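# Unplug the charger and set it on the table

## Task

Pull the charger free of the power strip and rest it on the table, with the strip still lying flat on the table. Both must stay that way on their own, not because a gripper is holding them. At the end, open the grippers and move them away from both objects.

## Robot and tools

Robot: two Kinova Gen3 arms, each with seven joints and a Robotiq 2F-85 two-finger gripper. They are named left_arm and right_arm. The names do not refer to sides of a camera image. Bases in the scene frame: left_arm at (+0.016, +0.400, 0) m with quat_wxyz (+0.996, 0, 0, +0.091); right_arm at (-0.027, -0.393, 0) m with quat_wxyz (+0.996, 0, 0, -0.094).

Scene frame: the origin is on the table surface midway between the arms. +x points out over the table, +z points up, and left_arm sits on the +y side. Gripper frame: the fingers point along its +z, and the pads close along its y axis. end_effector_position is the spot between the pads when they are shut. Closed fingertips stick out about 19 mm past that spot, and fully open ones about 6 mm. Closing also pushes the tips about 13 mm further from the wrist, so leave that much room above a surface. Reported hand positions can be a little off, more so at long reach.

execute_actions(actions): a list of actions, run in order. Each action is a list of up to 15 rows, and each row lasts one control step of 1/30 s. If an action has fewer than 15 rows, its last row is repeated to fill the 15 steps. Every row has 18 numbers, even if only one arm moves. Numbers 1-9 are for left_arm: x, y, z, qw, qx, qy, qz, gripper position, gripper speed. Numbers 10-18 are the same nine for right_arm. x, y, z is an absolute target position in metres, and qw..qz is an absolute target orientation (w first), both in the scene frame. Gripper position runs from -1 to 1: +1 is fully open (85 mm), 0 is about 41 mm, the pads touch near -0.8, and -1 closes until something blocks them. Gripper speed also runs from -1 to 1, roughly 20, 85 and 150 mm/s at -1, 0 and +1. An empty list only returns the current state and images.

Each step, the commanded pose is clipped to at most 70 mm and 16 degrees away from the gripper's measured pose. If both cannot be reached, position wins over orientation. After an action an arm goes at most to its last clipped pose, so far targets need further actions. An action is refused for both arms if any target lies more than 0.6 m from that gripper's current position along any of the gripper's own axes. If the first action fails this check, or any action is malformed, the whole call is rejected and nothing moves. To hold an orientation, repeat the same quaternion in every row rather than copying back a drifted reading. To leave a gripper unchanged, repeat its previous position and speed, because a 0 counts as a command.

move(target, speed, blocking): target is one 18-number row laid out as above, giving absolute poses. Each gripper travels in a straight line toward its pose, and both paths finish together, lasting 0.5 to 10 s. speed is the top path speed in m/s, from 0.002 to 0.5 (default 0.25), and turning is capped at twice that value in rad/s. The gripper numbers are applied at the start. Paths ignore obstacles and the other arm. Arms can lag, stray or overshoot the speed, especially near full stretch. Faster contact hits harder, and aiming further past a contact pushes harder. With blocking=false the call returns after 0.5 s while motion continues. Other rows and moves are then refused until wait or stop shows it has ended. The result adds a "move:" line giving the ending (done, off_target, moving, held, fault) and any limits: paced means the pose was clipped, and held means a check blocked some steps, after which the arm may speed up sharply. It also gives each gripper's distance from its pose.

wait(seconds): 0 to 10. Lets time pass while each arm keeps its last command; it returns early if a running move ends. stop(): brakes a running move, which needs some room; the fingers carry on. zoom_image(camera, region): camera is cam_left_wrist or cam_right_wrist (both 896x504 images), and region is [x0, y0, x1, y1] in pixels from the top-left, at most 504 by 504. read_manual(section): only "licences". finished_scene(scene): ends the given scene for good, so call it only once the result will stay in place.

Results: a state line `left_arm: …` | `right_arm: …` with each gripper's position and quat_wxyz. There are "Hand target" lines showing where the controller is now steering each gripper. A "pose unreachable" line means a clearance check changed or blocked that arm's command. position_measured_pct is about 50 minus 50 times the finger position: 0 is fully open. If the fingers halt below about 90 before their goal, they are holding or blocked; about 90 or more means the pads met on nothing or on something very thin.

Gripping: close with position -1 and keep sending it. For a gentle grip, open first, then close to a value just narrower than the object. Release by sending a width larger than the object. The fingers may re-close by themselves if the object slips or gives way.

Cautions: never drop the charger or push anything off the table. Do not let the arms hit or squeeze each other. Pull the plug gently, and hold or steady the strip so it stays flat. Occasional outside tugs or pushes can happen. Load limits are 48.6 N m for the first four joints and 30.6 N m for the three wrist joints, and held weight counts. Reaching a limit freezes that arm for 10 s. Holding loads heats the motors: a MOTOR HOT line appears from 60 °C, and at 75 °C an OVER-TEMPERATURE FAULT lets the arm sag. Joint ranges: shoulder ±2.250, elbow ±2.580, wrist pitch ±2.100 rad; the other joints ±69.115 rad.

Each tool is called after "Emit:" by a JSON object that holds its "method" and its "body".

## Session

Emit:
{"method": "execute_actions", "body": {"actions": []}}

Scene clock: 0.00 s.
left_arm: end_effector_position=(+0.0625, +0.5986, +0.2561) position_measured_pct=0.0 end_effector_quat_wxyz=(+0.374, +0.710, -0.441, +0.401) | right_arm: end_effector_position=(+0.6785, -0.6591, +0.3828) position_measured_pct=0.0 end_effector_quat_wxyz=(+0.646, +0.594, +0.318, +0.360)
Joint positions: left_arm=[-1.4    0.68  -0.152  1.725  0.171  1.908  1.788] | right_arm=[ 0.685  1.092 -1.264  1.79  -0.257 -1.381  1.157]
Joint velocities: left_arm=[ 0.001  0.     0.001 -0.     0.     0.001 -0.   ] | right_arm=[ 0.    -0.     0.001 -0.001 -0.     0.     0.   ]
Motor temperatures (°C, as the motors report them): left_arm=[38 34 33 35 36 42 40] | right_arm=[33 34 30 34 37 37 47]
Hand target (left_arm): +0.063, +0.599, +0.256; +0.374, +0.710, -0.441, +0.401
Hand target (right_arm): +0.679, -0.659, +0.383; +0.646, +0.594, +0.318, +0.360

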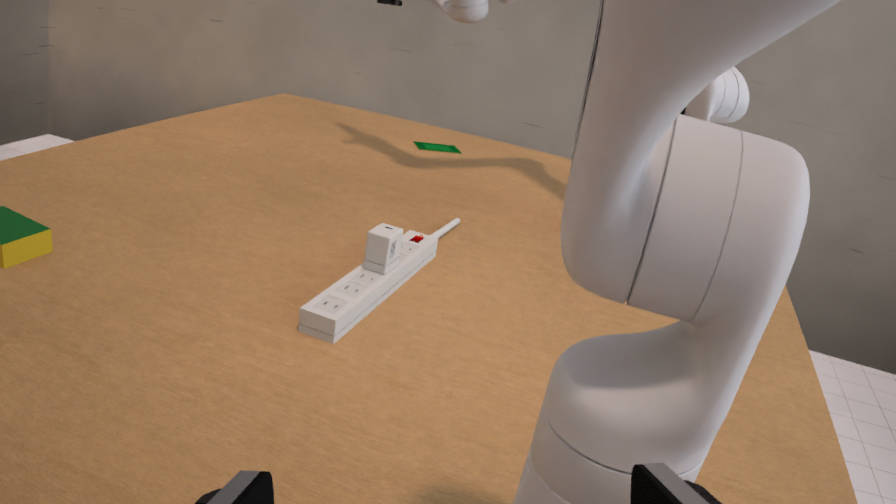

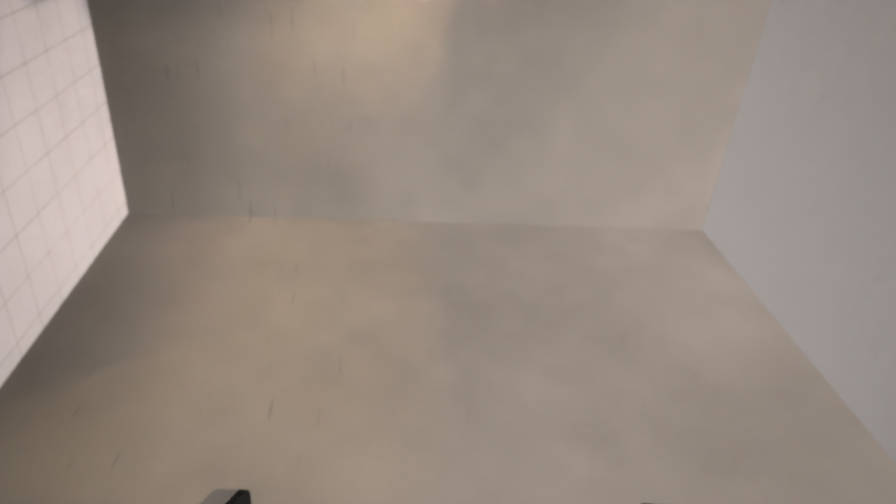

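Emit:
{"method": "move", "body": {"target": [0.3,0.65,0.25,0,1,0,0,1,0,0.5,-0.45,0.3,0,1,0,0,1,0], "speed": 0.35}}

Emit:
{"method": "move", "body": {"target": [0.3,0.17,0.27,0,0.707,0.707,0,1,0,0.3,-0.05,0.27,0,0.707,-0.707,0,1,0], "speed": 0.35}}

Scene clock: 3.37 s.
left_arm: end_effector_position=(+0.3004, +0.6502, +0.2510) position_measured_pct=0.0 end_effector_quat_wxyz=(+0.000, +1.000, +0.001, +0.002) | right_arm: end_effector_position=(+0.4998, -0.4518, +0.3001) position_measured_pct=0.0 end_effector_quat_wxyz=(+0.002, +1.000, -0.002, -0.000)
Joint positions: left_arm=[-0.463  0.227 -0.178  1.781  0.048  1.135  3.876] | right_arm=[ 0.434  1.088 -1.885  1.109 -1.904 -2.042  0.922]
Joint velocities: left_arm=[ 0.006  0.005  0.015 -0.002 -0.003 -0.001  0.004] | right_arm=[ 0.001  0.003 -0.    -0.001 -0.001  0.001  0.002]
Motor temperatures (°C, as the motors report them): left_arm=[38 34 33 35 36 42 40] | right_arm=[33 35 30 34 38 37 47]
Hand target (left_arm): +0.301, +0.650, +0.251; +0.000, +1.000, +0.001, +0.002
Hand target (right_arm): +0.500, -0.452, +0.300; +0.002, +1.000, -0.002, -0.000
Off the commanded pose (left_arm): 0.001 m, 0 deg.
Off the commanded pose (right_arm): 0.002 m, 0 deg.
move: done

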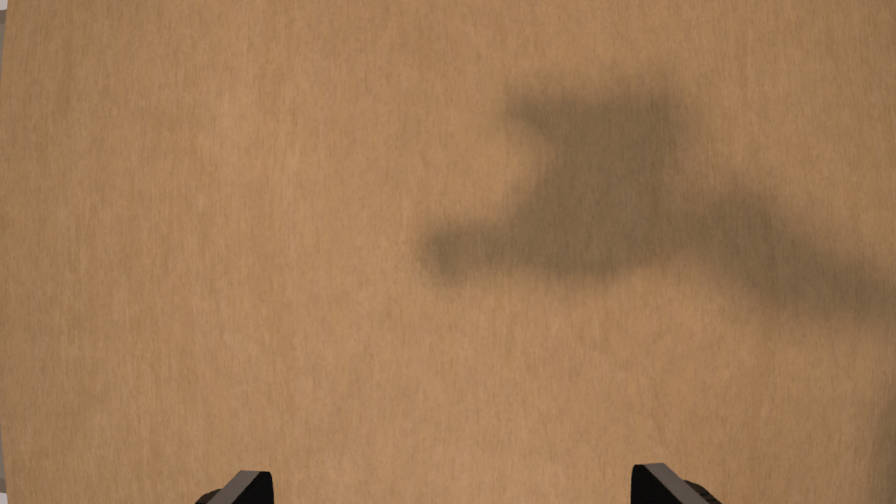

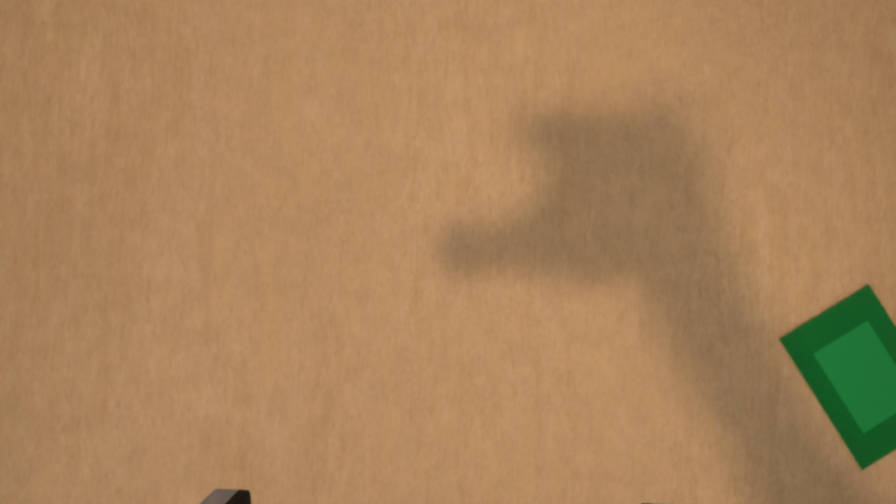

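Scene clock: 6.33 s.
left_arm: end_effector_position=(+0.2997, +0.1694, +0.2704) position_measured_pct=0.0 end_effector_quat_wxyz=(+0.002, +0.707, +0.708, -0.001) | right_arm: end_effector_position=(+0.2999, -0.0505, +0.2699) position_measured_pct=0.0 end_effector_quat_wxyz=(-0.000, +0.707, -0.707, +0.001)
Joint positions: left_arm=[ 0.438  0.18   0.425  1.793 -0.076  1.182  6.987] | right_arm=[-0.319  0.827 -1.511  1.407 -2.312 -1.638 -1.54 ]
Joint velocities: left_arm=[ 0.007  0.013  0.016 -0.002 -0.005  0.001  0.004] | right_arm=[-0.001  0.     0.     0.001  0.    -0.001 -0.001]
Motor temperatures (°C, as the motors report them): left_arm=[38 34 33 35 36 42 40] | right_arm=[33 35 30 34 38 37 47]
Hand target (left_arm): +0.299, +0.169, +0.270; +0.001, +0.707, +0.707, -0.002
Hand target (right_arm): +0.300, -0.050, +0.270; -0.000, +0.707, -0.707, +0.001
Off the commanded pose (left_arm): 0.001 m, 0 deg.
Off the commanded pose (right_arm): 0.001 m, 0 deg.
move: done

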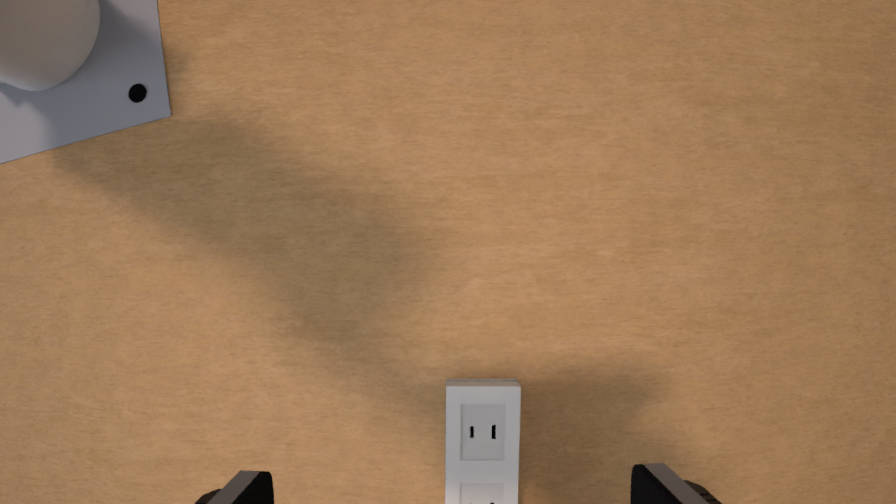

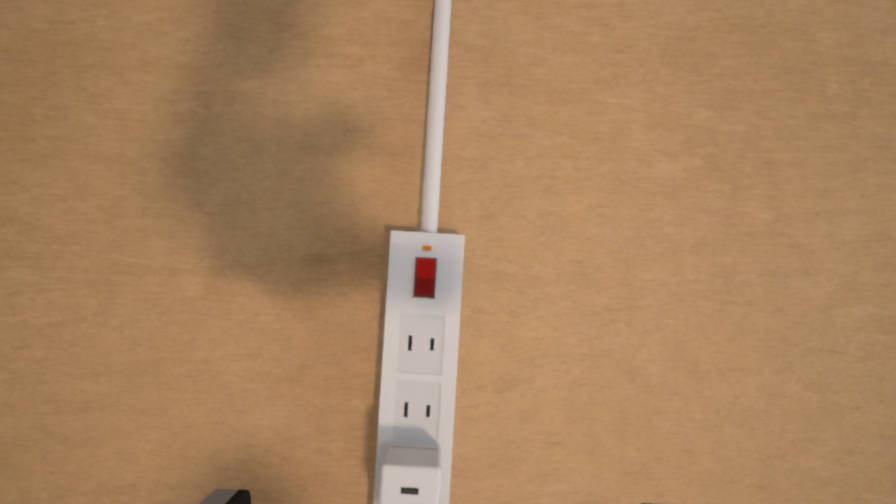

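Emit:
{"method": "move", "body": {"target": [0.318,0.135,0.09,0,0.731,0.682,0,1,0,0.312,0.01,0.12,0,0.682,-0.731,0,1,0]}}

Scene clock: 7.83 s.
left_arm: end_effector_position=(+0.3182, +0.1347, +0.0903) position_measured_pct=0.0 end_effector_quat_wxyz=(+0.000, +0.731, +0.682, -0.001) | right_arm: end_effector_position=(+0.3115, +0.0099, +0.1200) position_measured_pct=0.0 end_effector_quat_wxyz=(-0.000, +0.682, -0.731, -0.000)
Joint positions: left_arm=[ 0.586  0.544  0.356  1.972 -0.291  0.674  7.155] | right_arm=[-0.481  1.058 -1.324  1.459 -2.115 -1.413 -1.712]
Joint velocities: left_arm=[ 0.001  0.004  0.     0.    -0.001 -0.     0.001] | right_arm=[-0.002  0.001  0.     0.001 -0.    -0.001  0.001]
Motor temperatures (°C, as the motors report them): left_arm=[38 34 33 35 36 42 40] | right_arm=[33 35 30 34 38 37 47]
Hand target (left_arm): +0.318, +0.135, +0.090; +0.000, +0.731, +0.682, -0.001
Hand target (right_arm): +0.311, +0.010, +0.120; -0.000, +0.683, -0.731, -0.000
Off the commanded pose (left_arm): 0.000 m, 0 deg.
Off the commanded pose (right_arm): 0.001 m, 0 deg.
move: done

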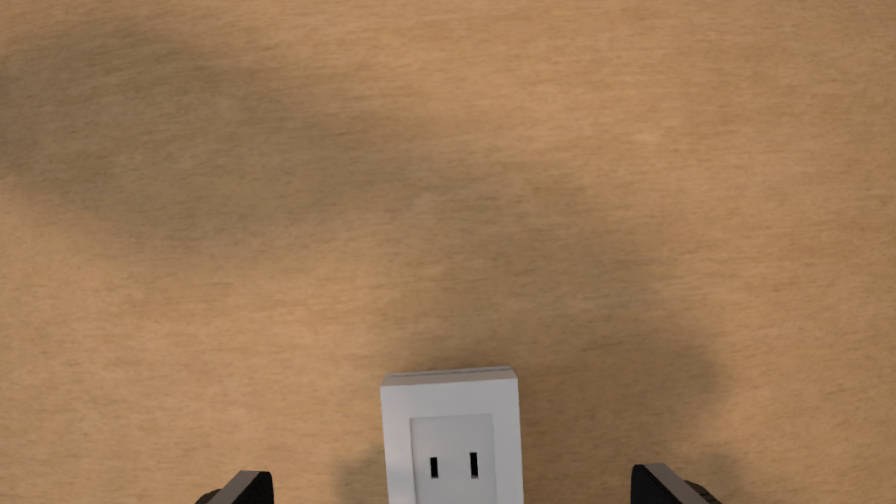

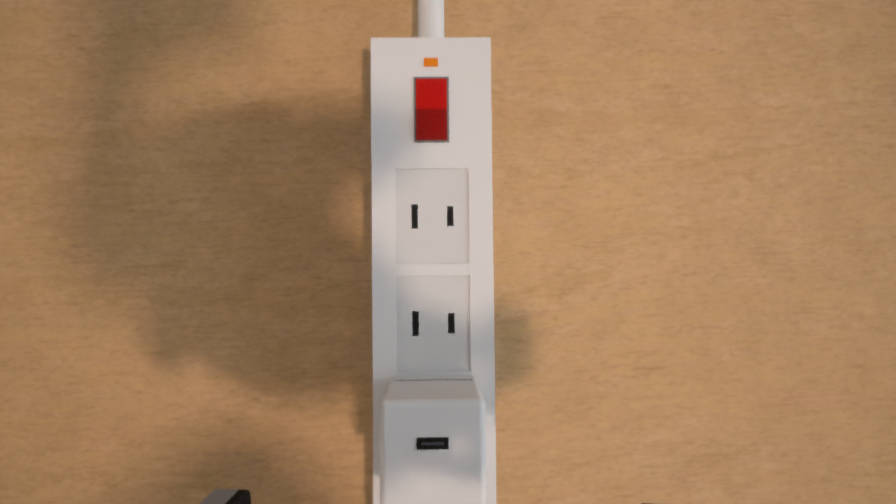

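Emit:
{"method": "move", "body": {"target": [0.318,0.128,0.022,0,0.731,0.682,0,1,0,0.3135,0.013,0.06,0,0.682,-0.731,0,1,0], "speed": 0.1}}

Emit:
{"method": "move", "body": {"target": [0.318,0.128,0.022,0,0.731,0.682,0,-1,0,0.3135,0.013,0.06,0,0.682,-0.731,0,-1,-0.3]}}

Emit:
{"method": "move", "body": {"target": [0.318,0.128,0.021,0,0.731,0.682,0,-1,0,0.3135,0.013,0.09,0,0.682,-0.731,0,-1,-0.3], "speed": 0.02}}

Scene clock: 8.93 s.
left_arm: end_effector_position=(+0.3184, +0.1279, +0.0223) position_measured_pct=0.0 end_effector_quat_wxyz=(+0.000, +0.731, +0.682, -0.000) | right_arm: end_effector_position=(+0.3134, +0.0130, +0.0602) position_measured_pct=0.0 end_effector_quat_wxyz=(-0.000, +0.682, -0.731, -0.000)
Joint positions: left_arm=[ 0.665  0.694  0.27   2.001 -0.368  0.492  7.233] | right_arm=[-0.497  1.143 -1.264  1.498 -2.034 -1.324 -1.751]
Joint velocities: left_arm=[ 0.005  0.008  0.001  0.001 -0.001 -0.002  0.002] | right_arm=[-0.002  0.002  0.002 -0.001 -0.001  0.    -0.001]
Motor temperatures (°C, as the motors report them): left_arm=[38 34 33 35 36 42 40] | right_arm=[33 35 30 34 38 37 47]
Hand target (left_arm): +0.318, +0.128, +0.022; +0.000, +0.731, +0.682, -0.000
Hand target (right_arm): +0.313, +0.013, +0.060; +0.000, +0.682, -0.731, -0.000
Off the commanded pose (left_arm): 0.000 m, 0 deg.
Off the commanded pose (right_arm): 0.000 m, 0 deg.
move: done

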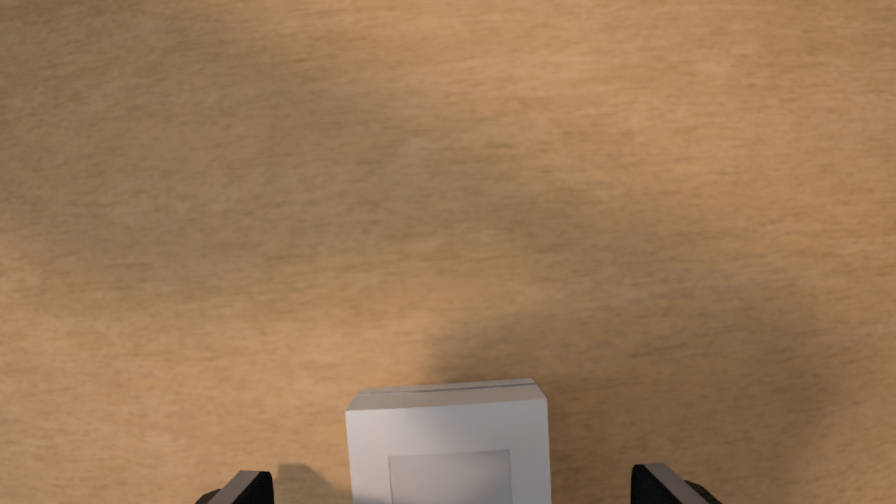

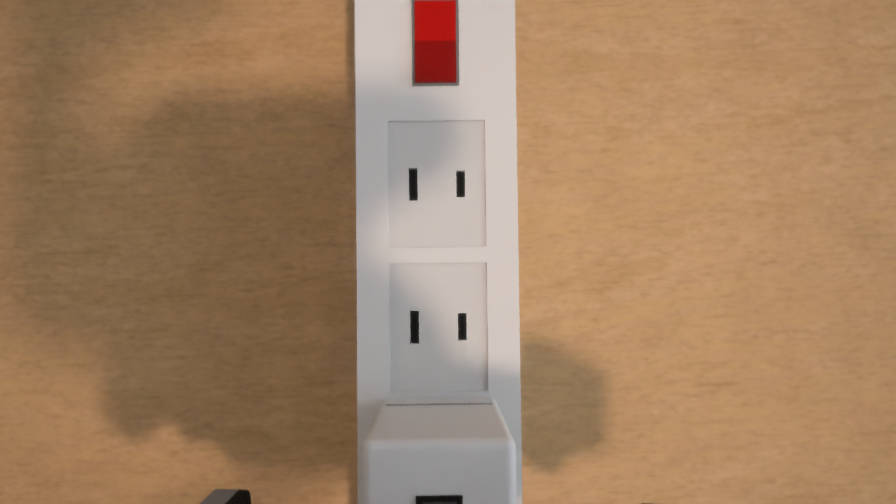

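Scene clock: 10.17 s.
left_arm: end_effector_position=(+0.3183, +0.1278, +0.0227) position_measured_pct=50.4 end_effector_quat_wxyz=(+0.001, +0.731, +0.682, +0.000) | right_arm: end_effector_position=(+0.3136, +0.0130, +0.0604) position_measured_pct=62.3 end_effector_quat_wxyz=(-0.000, +0.682, -0.731, +0.000)
Joint positions: left_arm=[ 0.666  0.692  0.269  2.002 -0.369  0.493  7.234] | right_arm=[-0.497  1.143 -1.265  1.498 -2.033 -1.325 -1.751]
Joint velocities: left_arm=[-0.001 -0.     0.001 -0.001 -0.001  0.002 -0.   ] | right_arm=[ 0.     0.001 -0.001 -0.     0.001 -0.     0.001]
Motor temperatures (°C, as the motors report them): left_arm=[38 34 33 35 36 42 40] | right_arm=[33 35 30 34 38 37 47]
Hand target (left_arm): +0.318, +0.128, +0.022; -0.000, +0.731, +0.682, -0.000
Hand target (right_arm): +0.313, +0.013, +0.060; +0.000, +0.682, -0.731, +0.000
Off the commanded pose (left_arm): 0.001 m, 0 deg.
Off the commanded pose (right_arm): 0.000 m, 0 deg.
move: done

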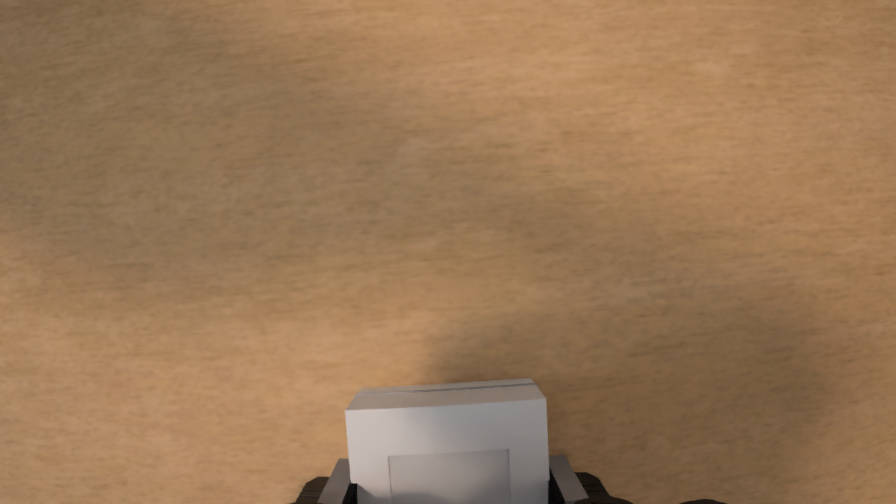

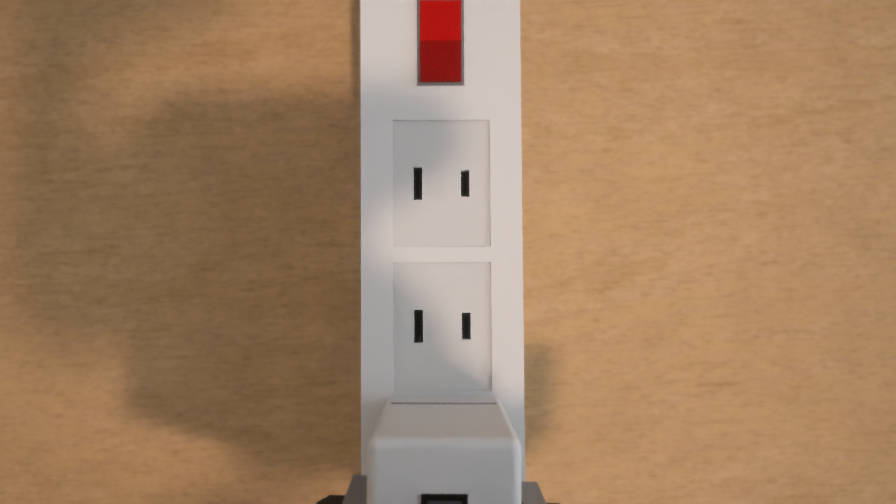

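Scene clock: 11.87 s.
left_arm: end_effector_position=(+0.3185, +0.1271, +0.0227) position_measured_pct=50.4 end_effector_quat_wxyz=(+0.002, +0.731, +0.682, +0.000) | right_arm: end_effector_position=(+0.3136, +0.0130, +0.0899) position_measured_pct=62.3 end_effector_quat_wxyz=(+0.000, +0.682, -0.731, +0.000)
Joint positions: left_arm=[ 0.668  0.692  0.267  2.002 -0.367  0.49   7.232] | right_arm=[-0.492  1.102 -1.294  1.474 -2.074 -1.37  -1.729]
Joint velocities: left_arm=[ 0.001  0.    -0.001  0.001 -0.     0.001 -0.001] | right_arm=[ 0.001  0.001  0.001  0.001  0.     0.    -0.001]
Motor temperatures (°C, as the motors report them): left_arm=[38 34 33 35 36 42 40] | right_arm=[33 35 30 34 38 37 47]
Hand target (left_arm): +0.318, +0.128, +0.021; -0.000, +0.731, +0.682, -0.000
Hand target (right_arm): +0.314, +0.013, +0.090; +0.000, +0.682, -0.731, +0.000
Off the commanded pose (left_arm): 0.002 m, 0 deg.
Off the commanded pose (right_arm): 0.000 m, 0 deg.
move: done

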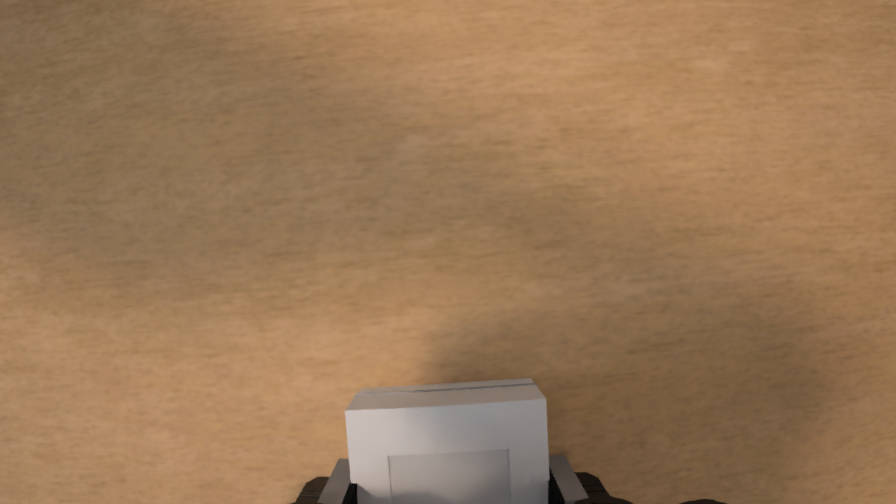

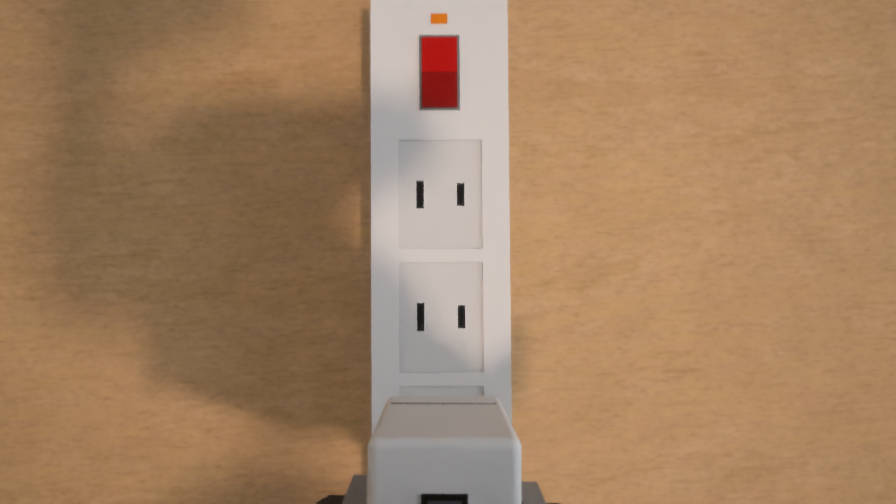

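Emit:
{"method": "move", "body": {"target": [0.318,0.128,0.023,0,0.731,0.682,0,1,0,0.313,0.0,0.14,0,0.682,-0.731,0,-1,-0.3], "speed": 0.15}}

Emit:
{"method": "move", "body": {"target": [0.32,0.27,0.22,0,0.731,0.682,0,1,0,0.6,-0.3,0.08,0,0.819,0,0.574,-1,-0.3], "speed": 0.3}}

Scene clock: 12.87 s.
left_arm: end_effector_position=(+0.3180, +0.1280, +0.0230) position_measured_pct=0.0 end_effector_quat_wxyz=(+0.000, +0.731, +0.682, +0.000) | right_arm: end_effector_position=(+0.3132, +0.0000, +0.1400) position_measured_pct=62.3 end_effector_quat_wxyz=(+0.000, +0.682, -0.731, +0.000)
Joint positions: left_arm=[ 0.666  0.692  0.269  2.001 -0.365  0.494  7.23 ] | right_arm=[-0.454  1.026 -1.348  1.46  -2.142 -1.44  -1.695]
Joint velocities: left_arm=[ 0.001  0.    -0.    -0.001  0.    -0.001 -0.001] | right_arm=[ 0.001  0.    -0.    -0.     0.    -0.001 -0.001]
Motor temperatures (°C, as the motors report them): left_arm=[38 34 33 35 36 42 40] | right_arm=[33 35 30 34 38 37 47]
Hand target (left_arm): +0.318, +0.128, +0.023; +0.000, +0.731, +0.682, +0.000
Hand target (right_arm): +0.313, +0.000, +0.140; +0.000, +0.682, -0.731, +0.000
Off the commanded pose (left_arm): 0.000 m, 0 deg.
Off the commanded pose (right_arm): 0.000 m, 0 deg.
move: done

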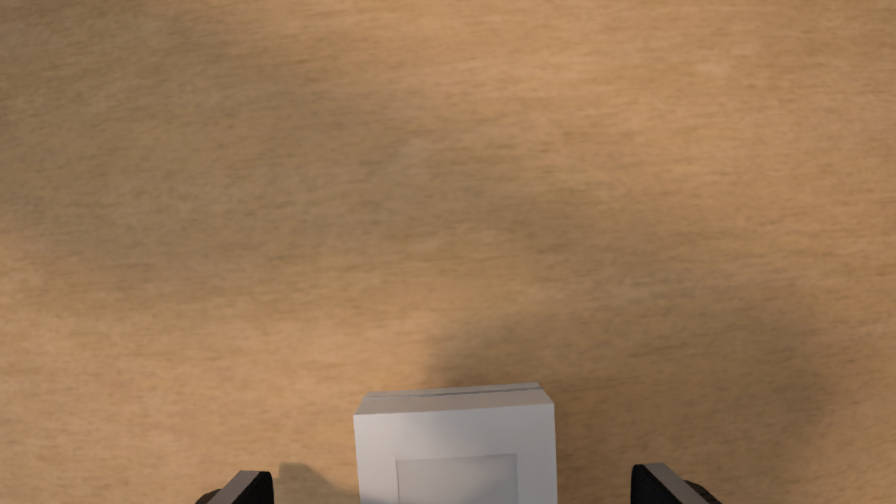

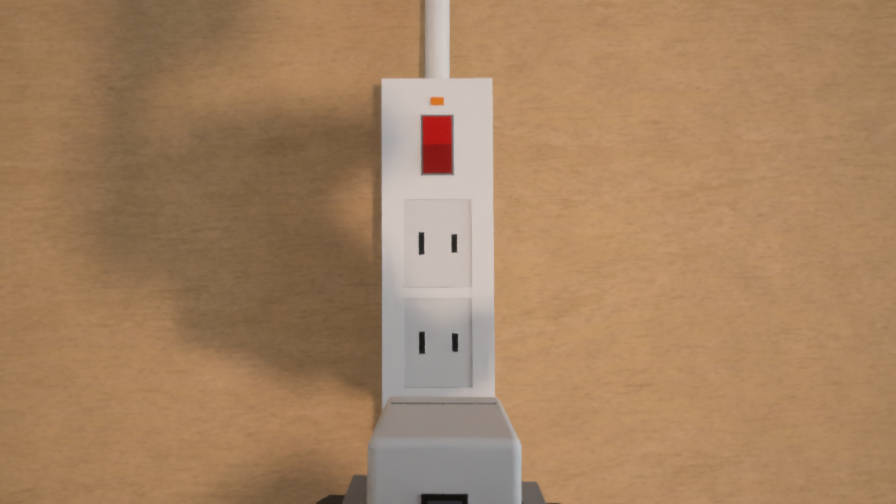

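Scene clock: 16.53 s.
left_arm: end_effector_position=(+0.3202, +0.2705, +0.2198) position_measured_pct=0.0 end_effector_quat_wxyz=(-0.000, +0.731, +0.682, +0.001) | right_arm: end_effector_position=(+0.5992, -0.2975, +0.0802) position_measured_pct=62.3 end_effector_quat_wxyz=(-0.002, +0.820, -0.000, +0.573)
Joint positions: left_arm=[ 0.142  0.161  0.427  1.996 -0.082  1.     6.639] | right_arm=[-0.104  1.124 -0.58   2.143 -0.333 -1.406 -1.073]
Joint velocities: left_arm=[-0.    -0.002 -0.002  0.002  0.001  0.001 -0.001] | right_arm=[ 0.004  0.004  0.005 -0.    -0.001  0.001 -0.006]
Motor temperatures (°C, as the motors report them): left_arm=[38 34 33 35 36 42 40] | right_arm=[33 35 30 34 38 37 47]
Hand target (left_arm): +0.320, +0.271, +0.220; -0.000, +0.731, +0.682, +0.001
Hand target (right_arm): +0.599, -0.298, +0.080; -0.002, +0.820, -0.000, +0.573
Off the commanded pose (left_arm): 0.001 m, 0 deg.
Off the commanded pose (right_arm): 0.003 m, 0 deg.
move: done

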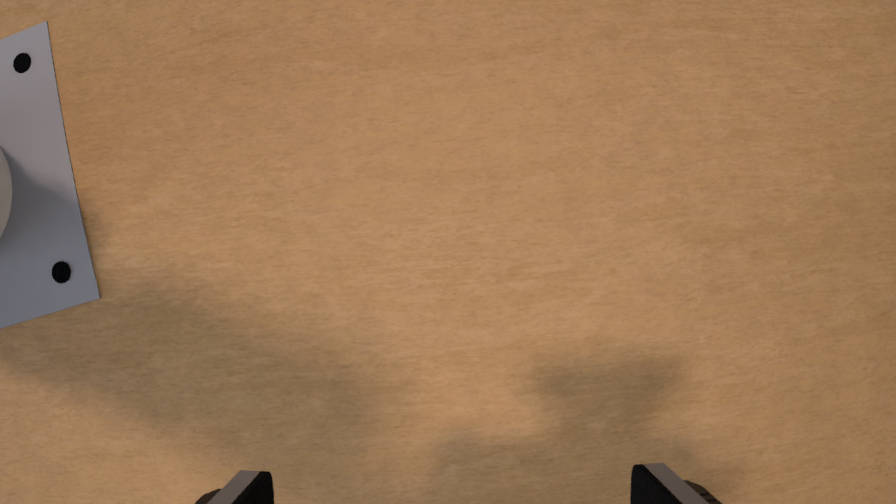

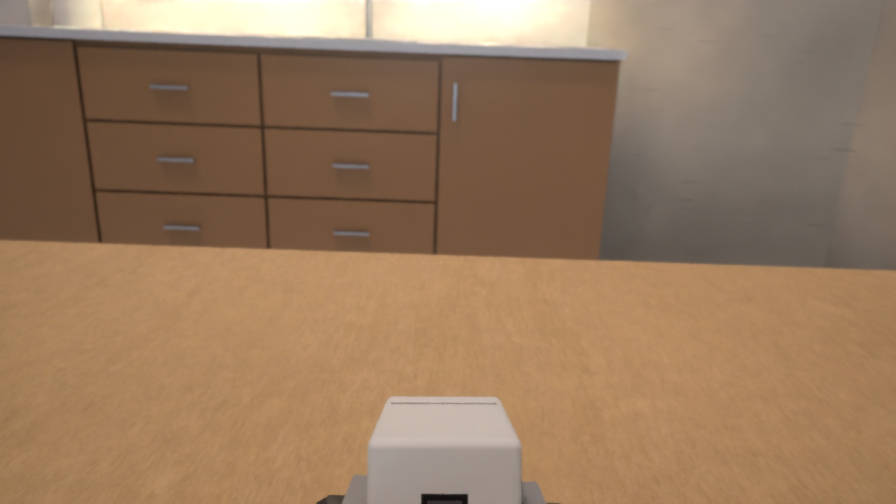

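Emit:
{"method": "move", "body": {"target": [0.32,0.27,0.22,0,0.731,0.682,0,1,0,0.6,-0.3,0.024,0,0.835,0,0.55,-1,-0.3], "speed": 0.04}}

Emit:
{"method": "move", "body": {"target": [0.32,0.27,0.22,0,0.731,0.682,0,1,0,0.6,-0.3,0.025,0,0.835,0,0.55,0.4,-0.5]}}

Emit:
{"method": "move", "body": {"target": [0.32,0.27,0.22,0,0.731,0.682,0,1,0,0.52,-0.3,0.15,0,0.92,0,0.39,1,0], "speed": 0.2}}

Scene clock: 18.30 s.
left_arm: end_effector_position=(+0.3200, +0.2700, +0.2200) position_measured_pct=0.0 end_effector_quat_wxyz=(-0.000, +0.731, +0.682, +0.000) | right_arm: end_effector_position=(+0.6000, -0.3000, +0.0243) position_measured_pct=62.3 end_effector_quat_wxyz=(-0.000, +0.835, -0.000, +0.550)
Joint positions: left_arm=[ 0.141  0.161  0.428  1.995 -0.079  1.001  6.637] | right_arm=[-0.11   1.229 -0.546  2.082 -0.301 -1.389 -1.075]
Joint velocities: left_arm=[ 0.001 -0.    -0.001  0.001  0.001  0.001  0.   ] | right_arm=[ 0.     0.002 -0.001 -0.003  0.    -0.001 -0.001]
Motor temperatures (°C, as the motors report them): left_arm=[38 34 33 35 36 42 40] | right_arm=[33 35 30 34 38 37 47]
Hand target (left_arm): +0.320, +0.270, +0.220; -0.000, +0.731, +0.682, +0.000
Hand target (right_arm): +0.600, -0.300, +0.024; -0.000, +0.835, -0.000, +0.550
Off the commanded pose (left_arm): 0.000 m, 0 deg.
Off the commanded pose (right_arm): 0.000 m, 0 deg.
move: done

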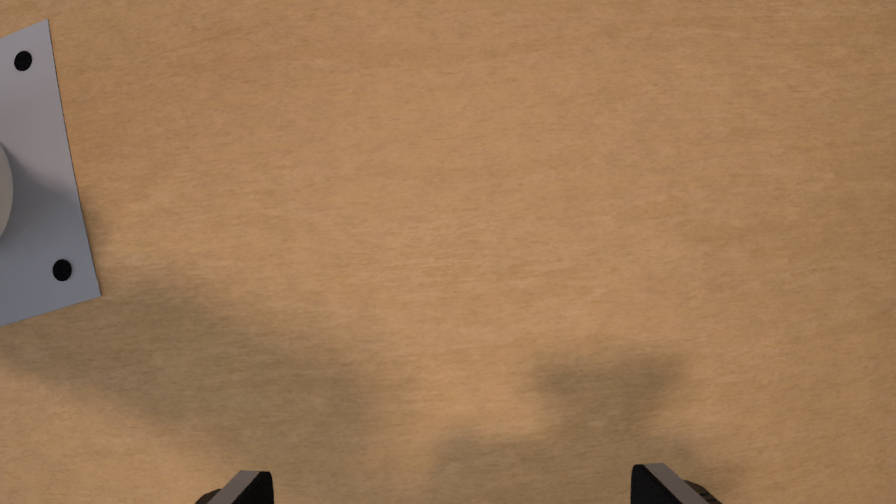

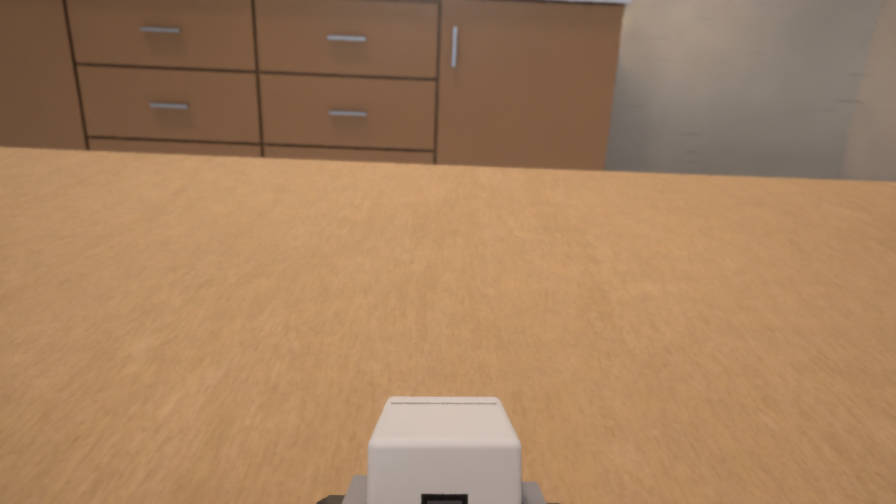

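Scene clock: 19.23 s.
left_arm: end_effector_position=(+0.3200, +0.2700, +0.2200) position_measured_pct=0.0 end_effector_quat_wxyz=(+0.000, +0.731, +0.682, -0.000) | right_arm: end_effector_position=(+0.6000, -0.3000, +0.0250) position_measured_pct=29.8 end_effector_quat_wxyz=(+0.000, +0.835, +0.000, +0.550)
Joint positions: left_arm=[ 0.141  0.161  0.428  1.995 -0.079  1.001  6.637] | right_arm=[-0.11   1.227 -0.547  2.082 -0.302 -1.387 -1.074]
Joint velocities: left_arm=[ 0.001  0.    -0.     0.001 -0.    -0.     0.   ] | right_arm=[-0.    -0.001  0.     0.     0.    -0.    -0.001]
Motor temperatures (°C, as the motors report them): left_arm=[38 34 33 35 36 42 40] | right_arm=[33 35 30 34 38 37 47]
Hand target (left_arm): +0.320, +0.270, +0.220; -0.000, +0.731, +0.682, +0.000
Hand target (right_arm): +0.600, -0.300, +0.025; +0.000, +0.835, +0.000, +0.550
Off the commanded pose (left_arm): 0.000 m, 0 deg.
Off the commanded pose (right_arm): 0.000 m, 0 deg.
move: done

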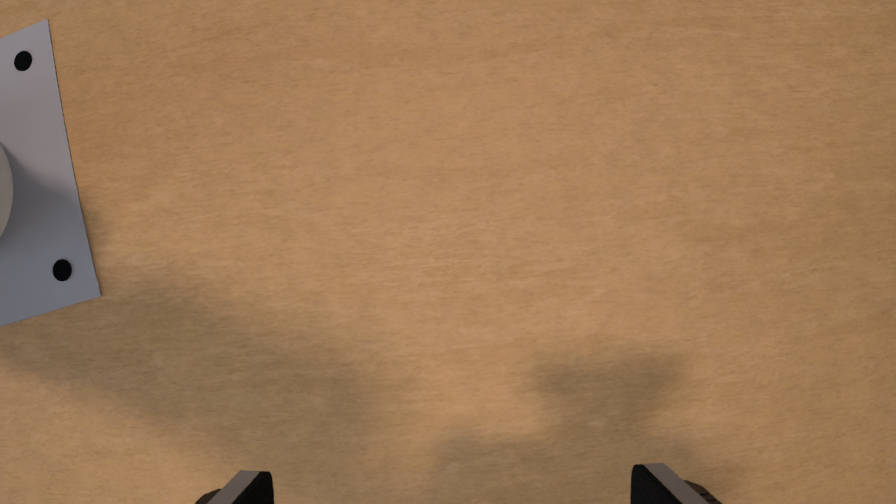

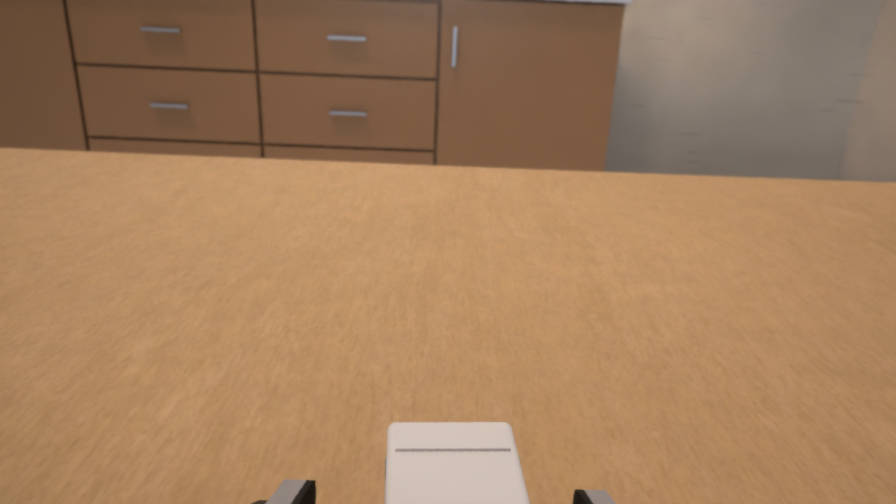

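Scene clock: 20.77 s.
left_arm: end_effector_position=(+0.3200, +0.2700, +0.2200) position_measured_pct=0.0 end_effector_quat_wxyz=(+0.000, +0.731, +0.682, -0.000) | right_arm: end_effector_position=(+0.5203, -0.3010, +0.1496) position_measured_pct=0.0 end_effector_quat_wxyz=(+0.001, +0.921, +0.000, +0.390)
Joint positions: left_arm=[ 0.141  0.161  0.428  1.995 -0.079  1.001  6.637] | right_arm=[-0.05   0.592 -0.665  2.186 -1.01  -0.674 -0.711]
Joint velocities: left_arm=[-0.001  0.    -0.001  0.001  0.001  0.    -0.   ] | right_arm=[-0.    -0.004 -0.001  0.    -0.001 -0.001  0.001]
Motor temperatures (°C, as the motors report them): left_arm=[38 34 33 35 36 42 40] | right_arm=[33 35 30 34 38 37 47]
Hand target (left_arm): +0.320, +0.270, +0.220; -0.000, +0.731, +0.682, +0.000
Hand target (right_arm): +0.520, -0.301, +0.150; +0.001, +0.921, +0.000, +0.390
Off the commanded pose (left_arm): 0.000 m, 0 deg.
Off the commanded pose (right_arm): 0.001 m, 0 deg.
move: done

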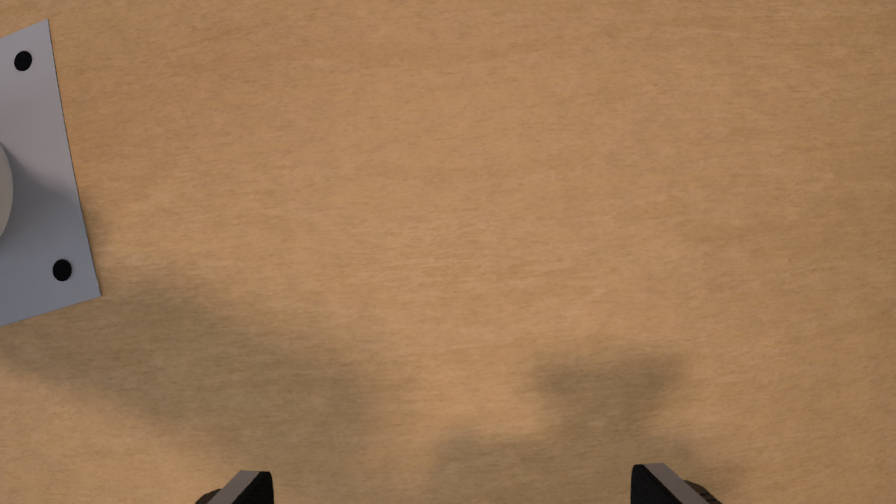

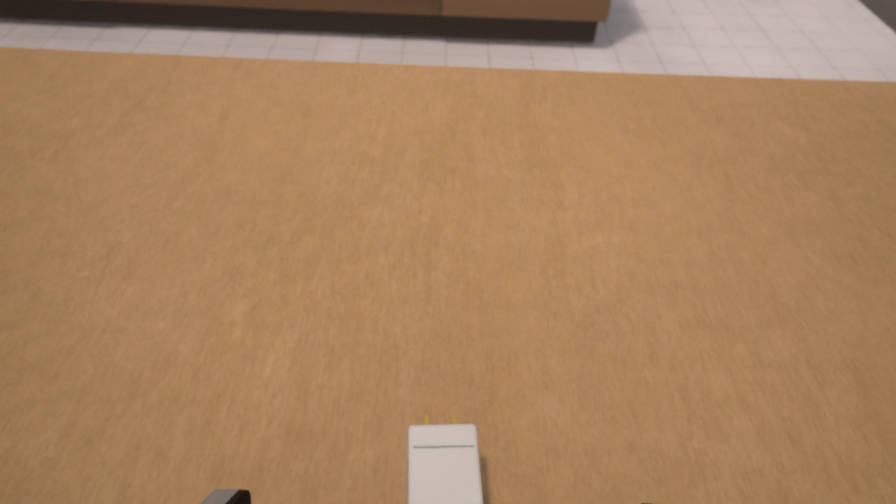

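Emit:
{"method": "finished_scene", "body": {"scene": 2}}

The scene is finished: the task was done.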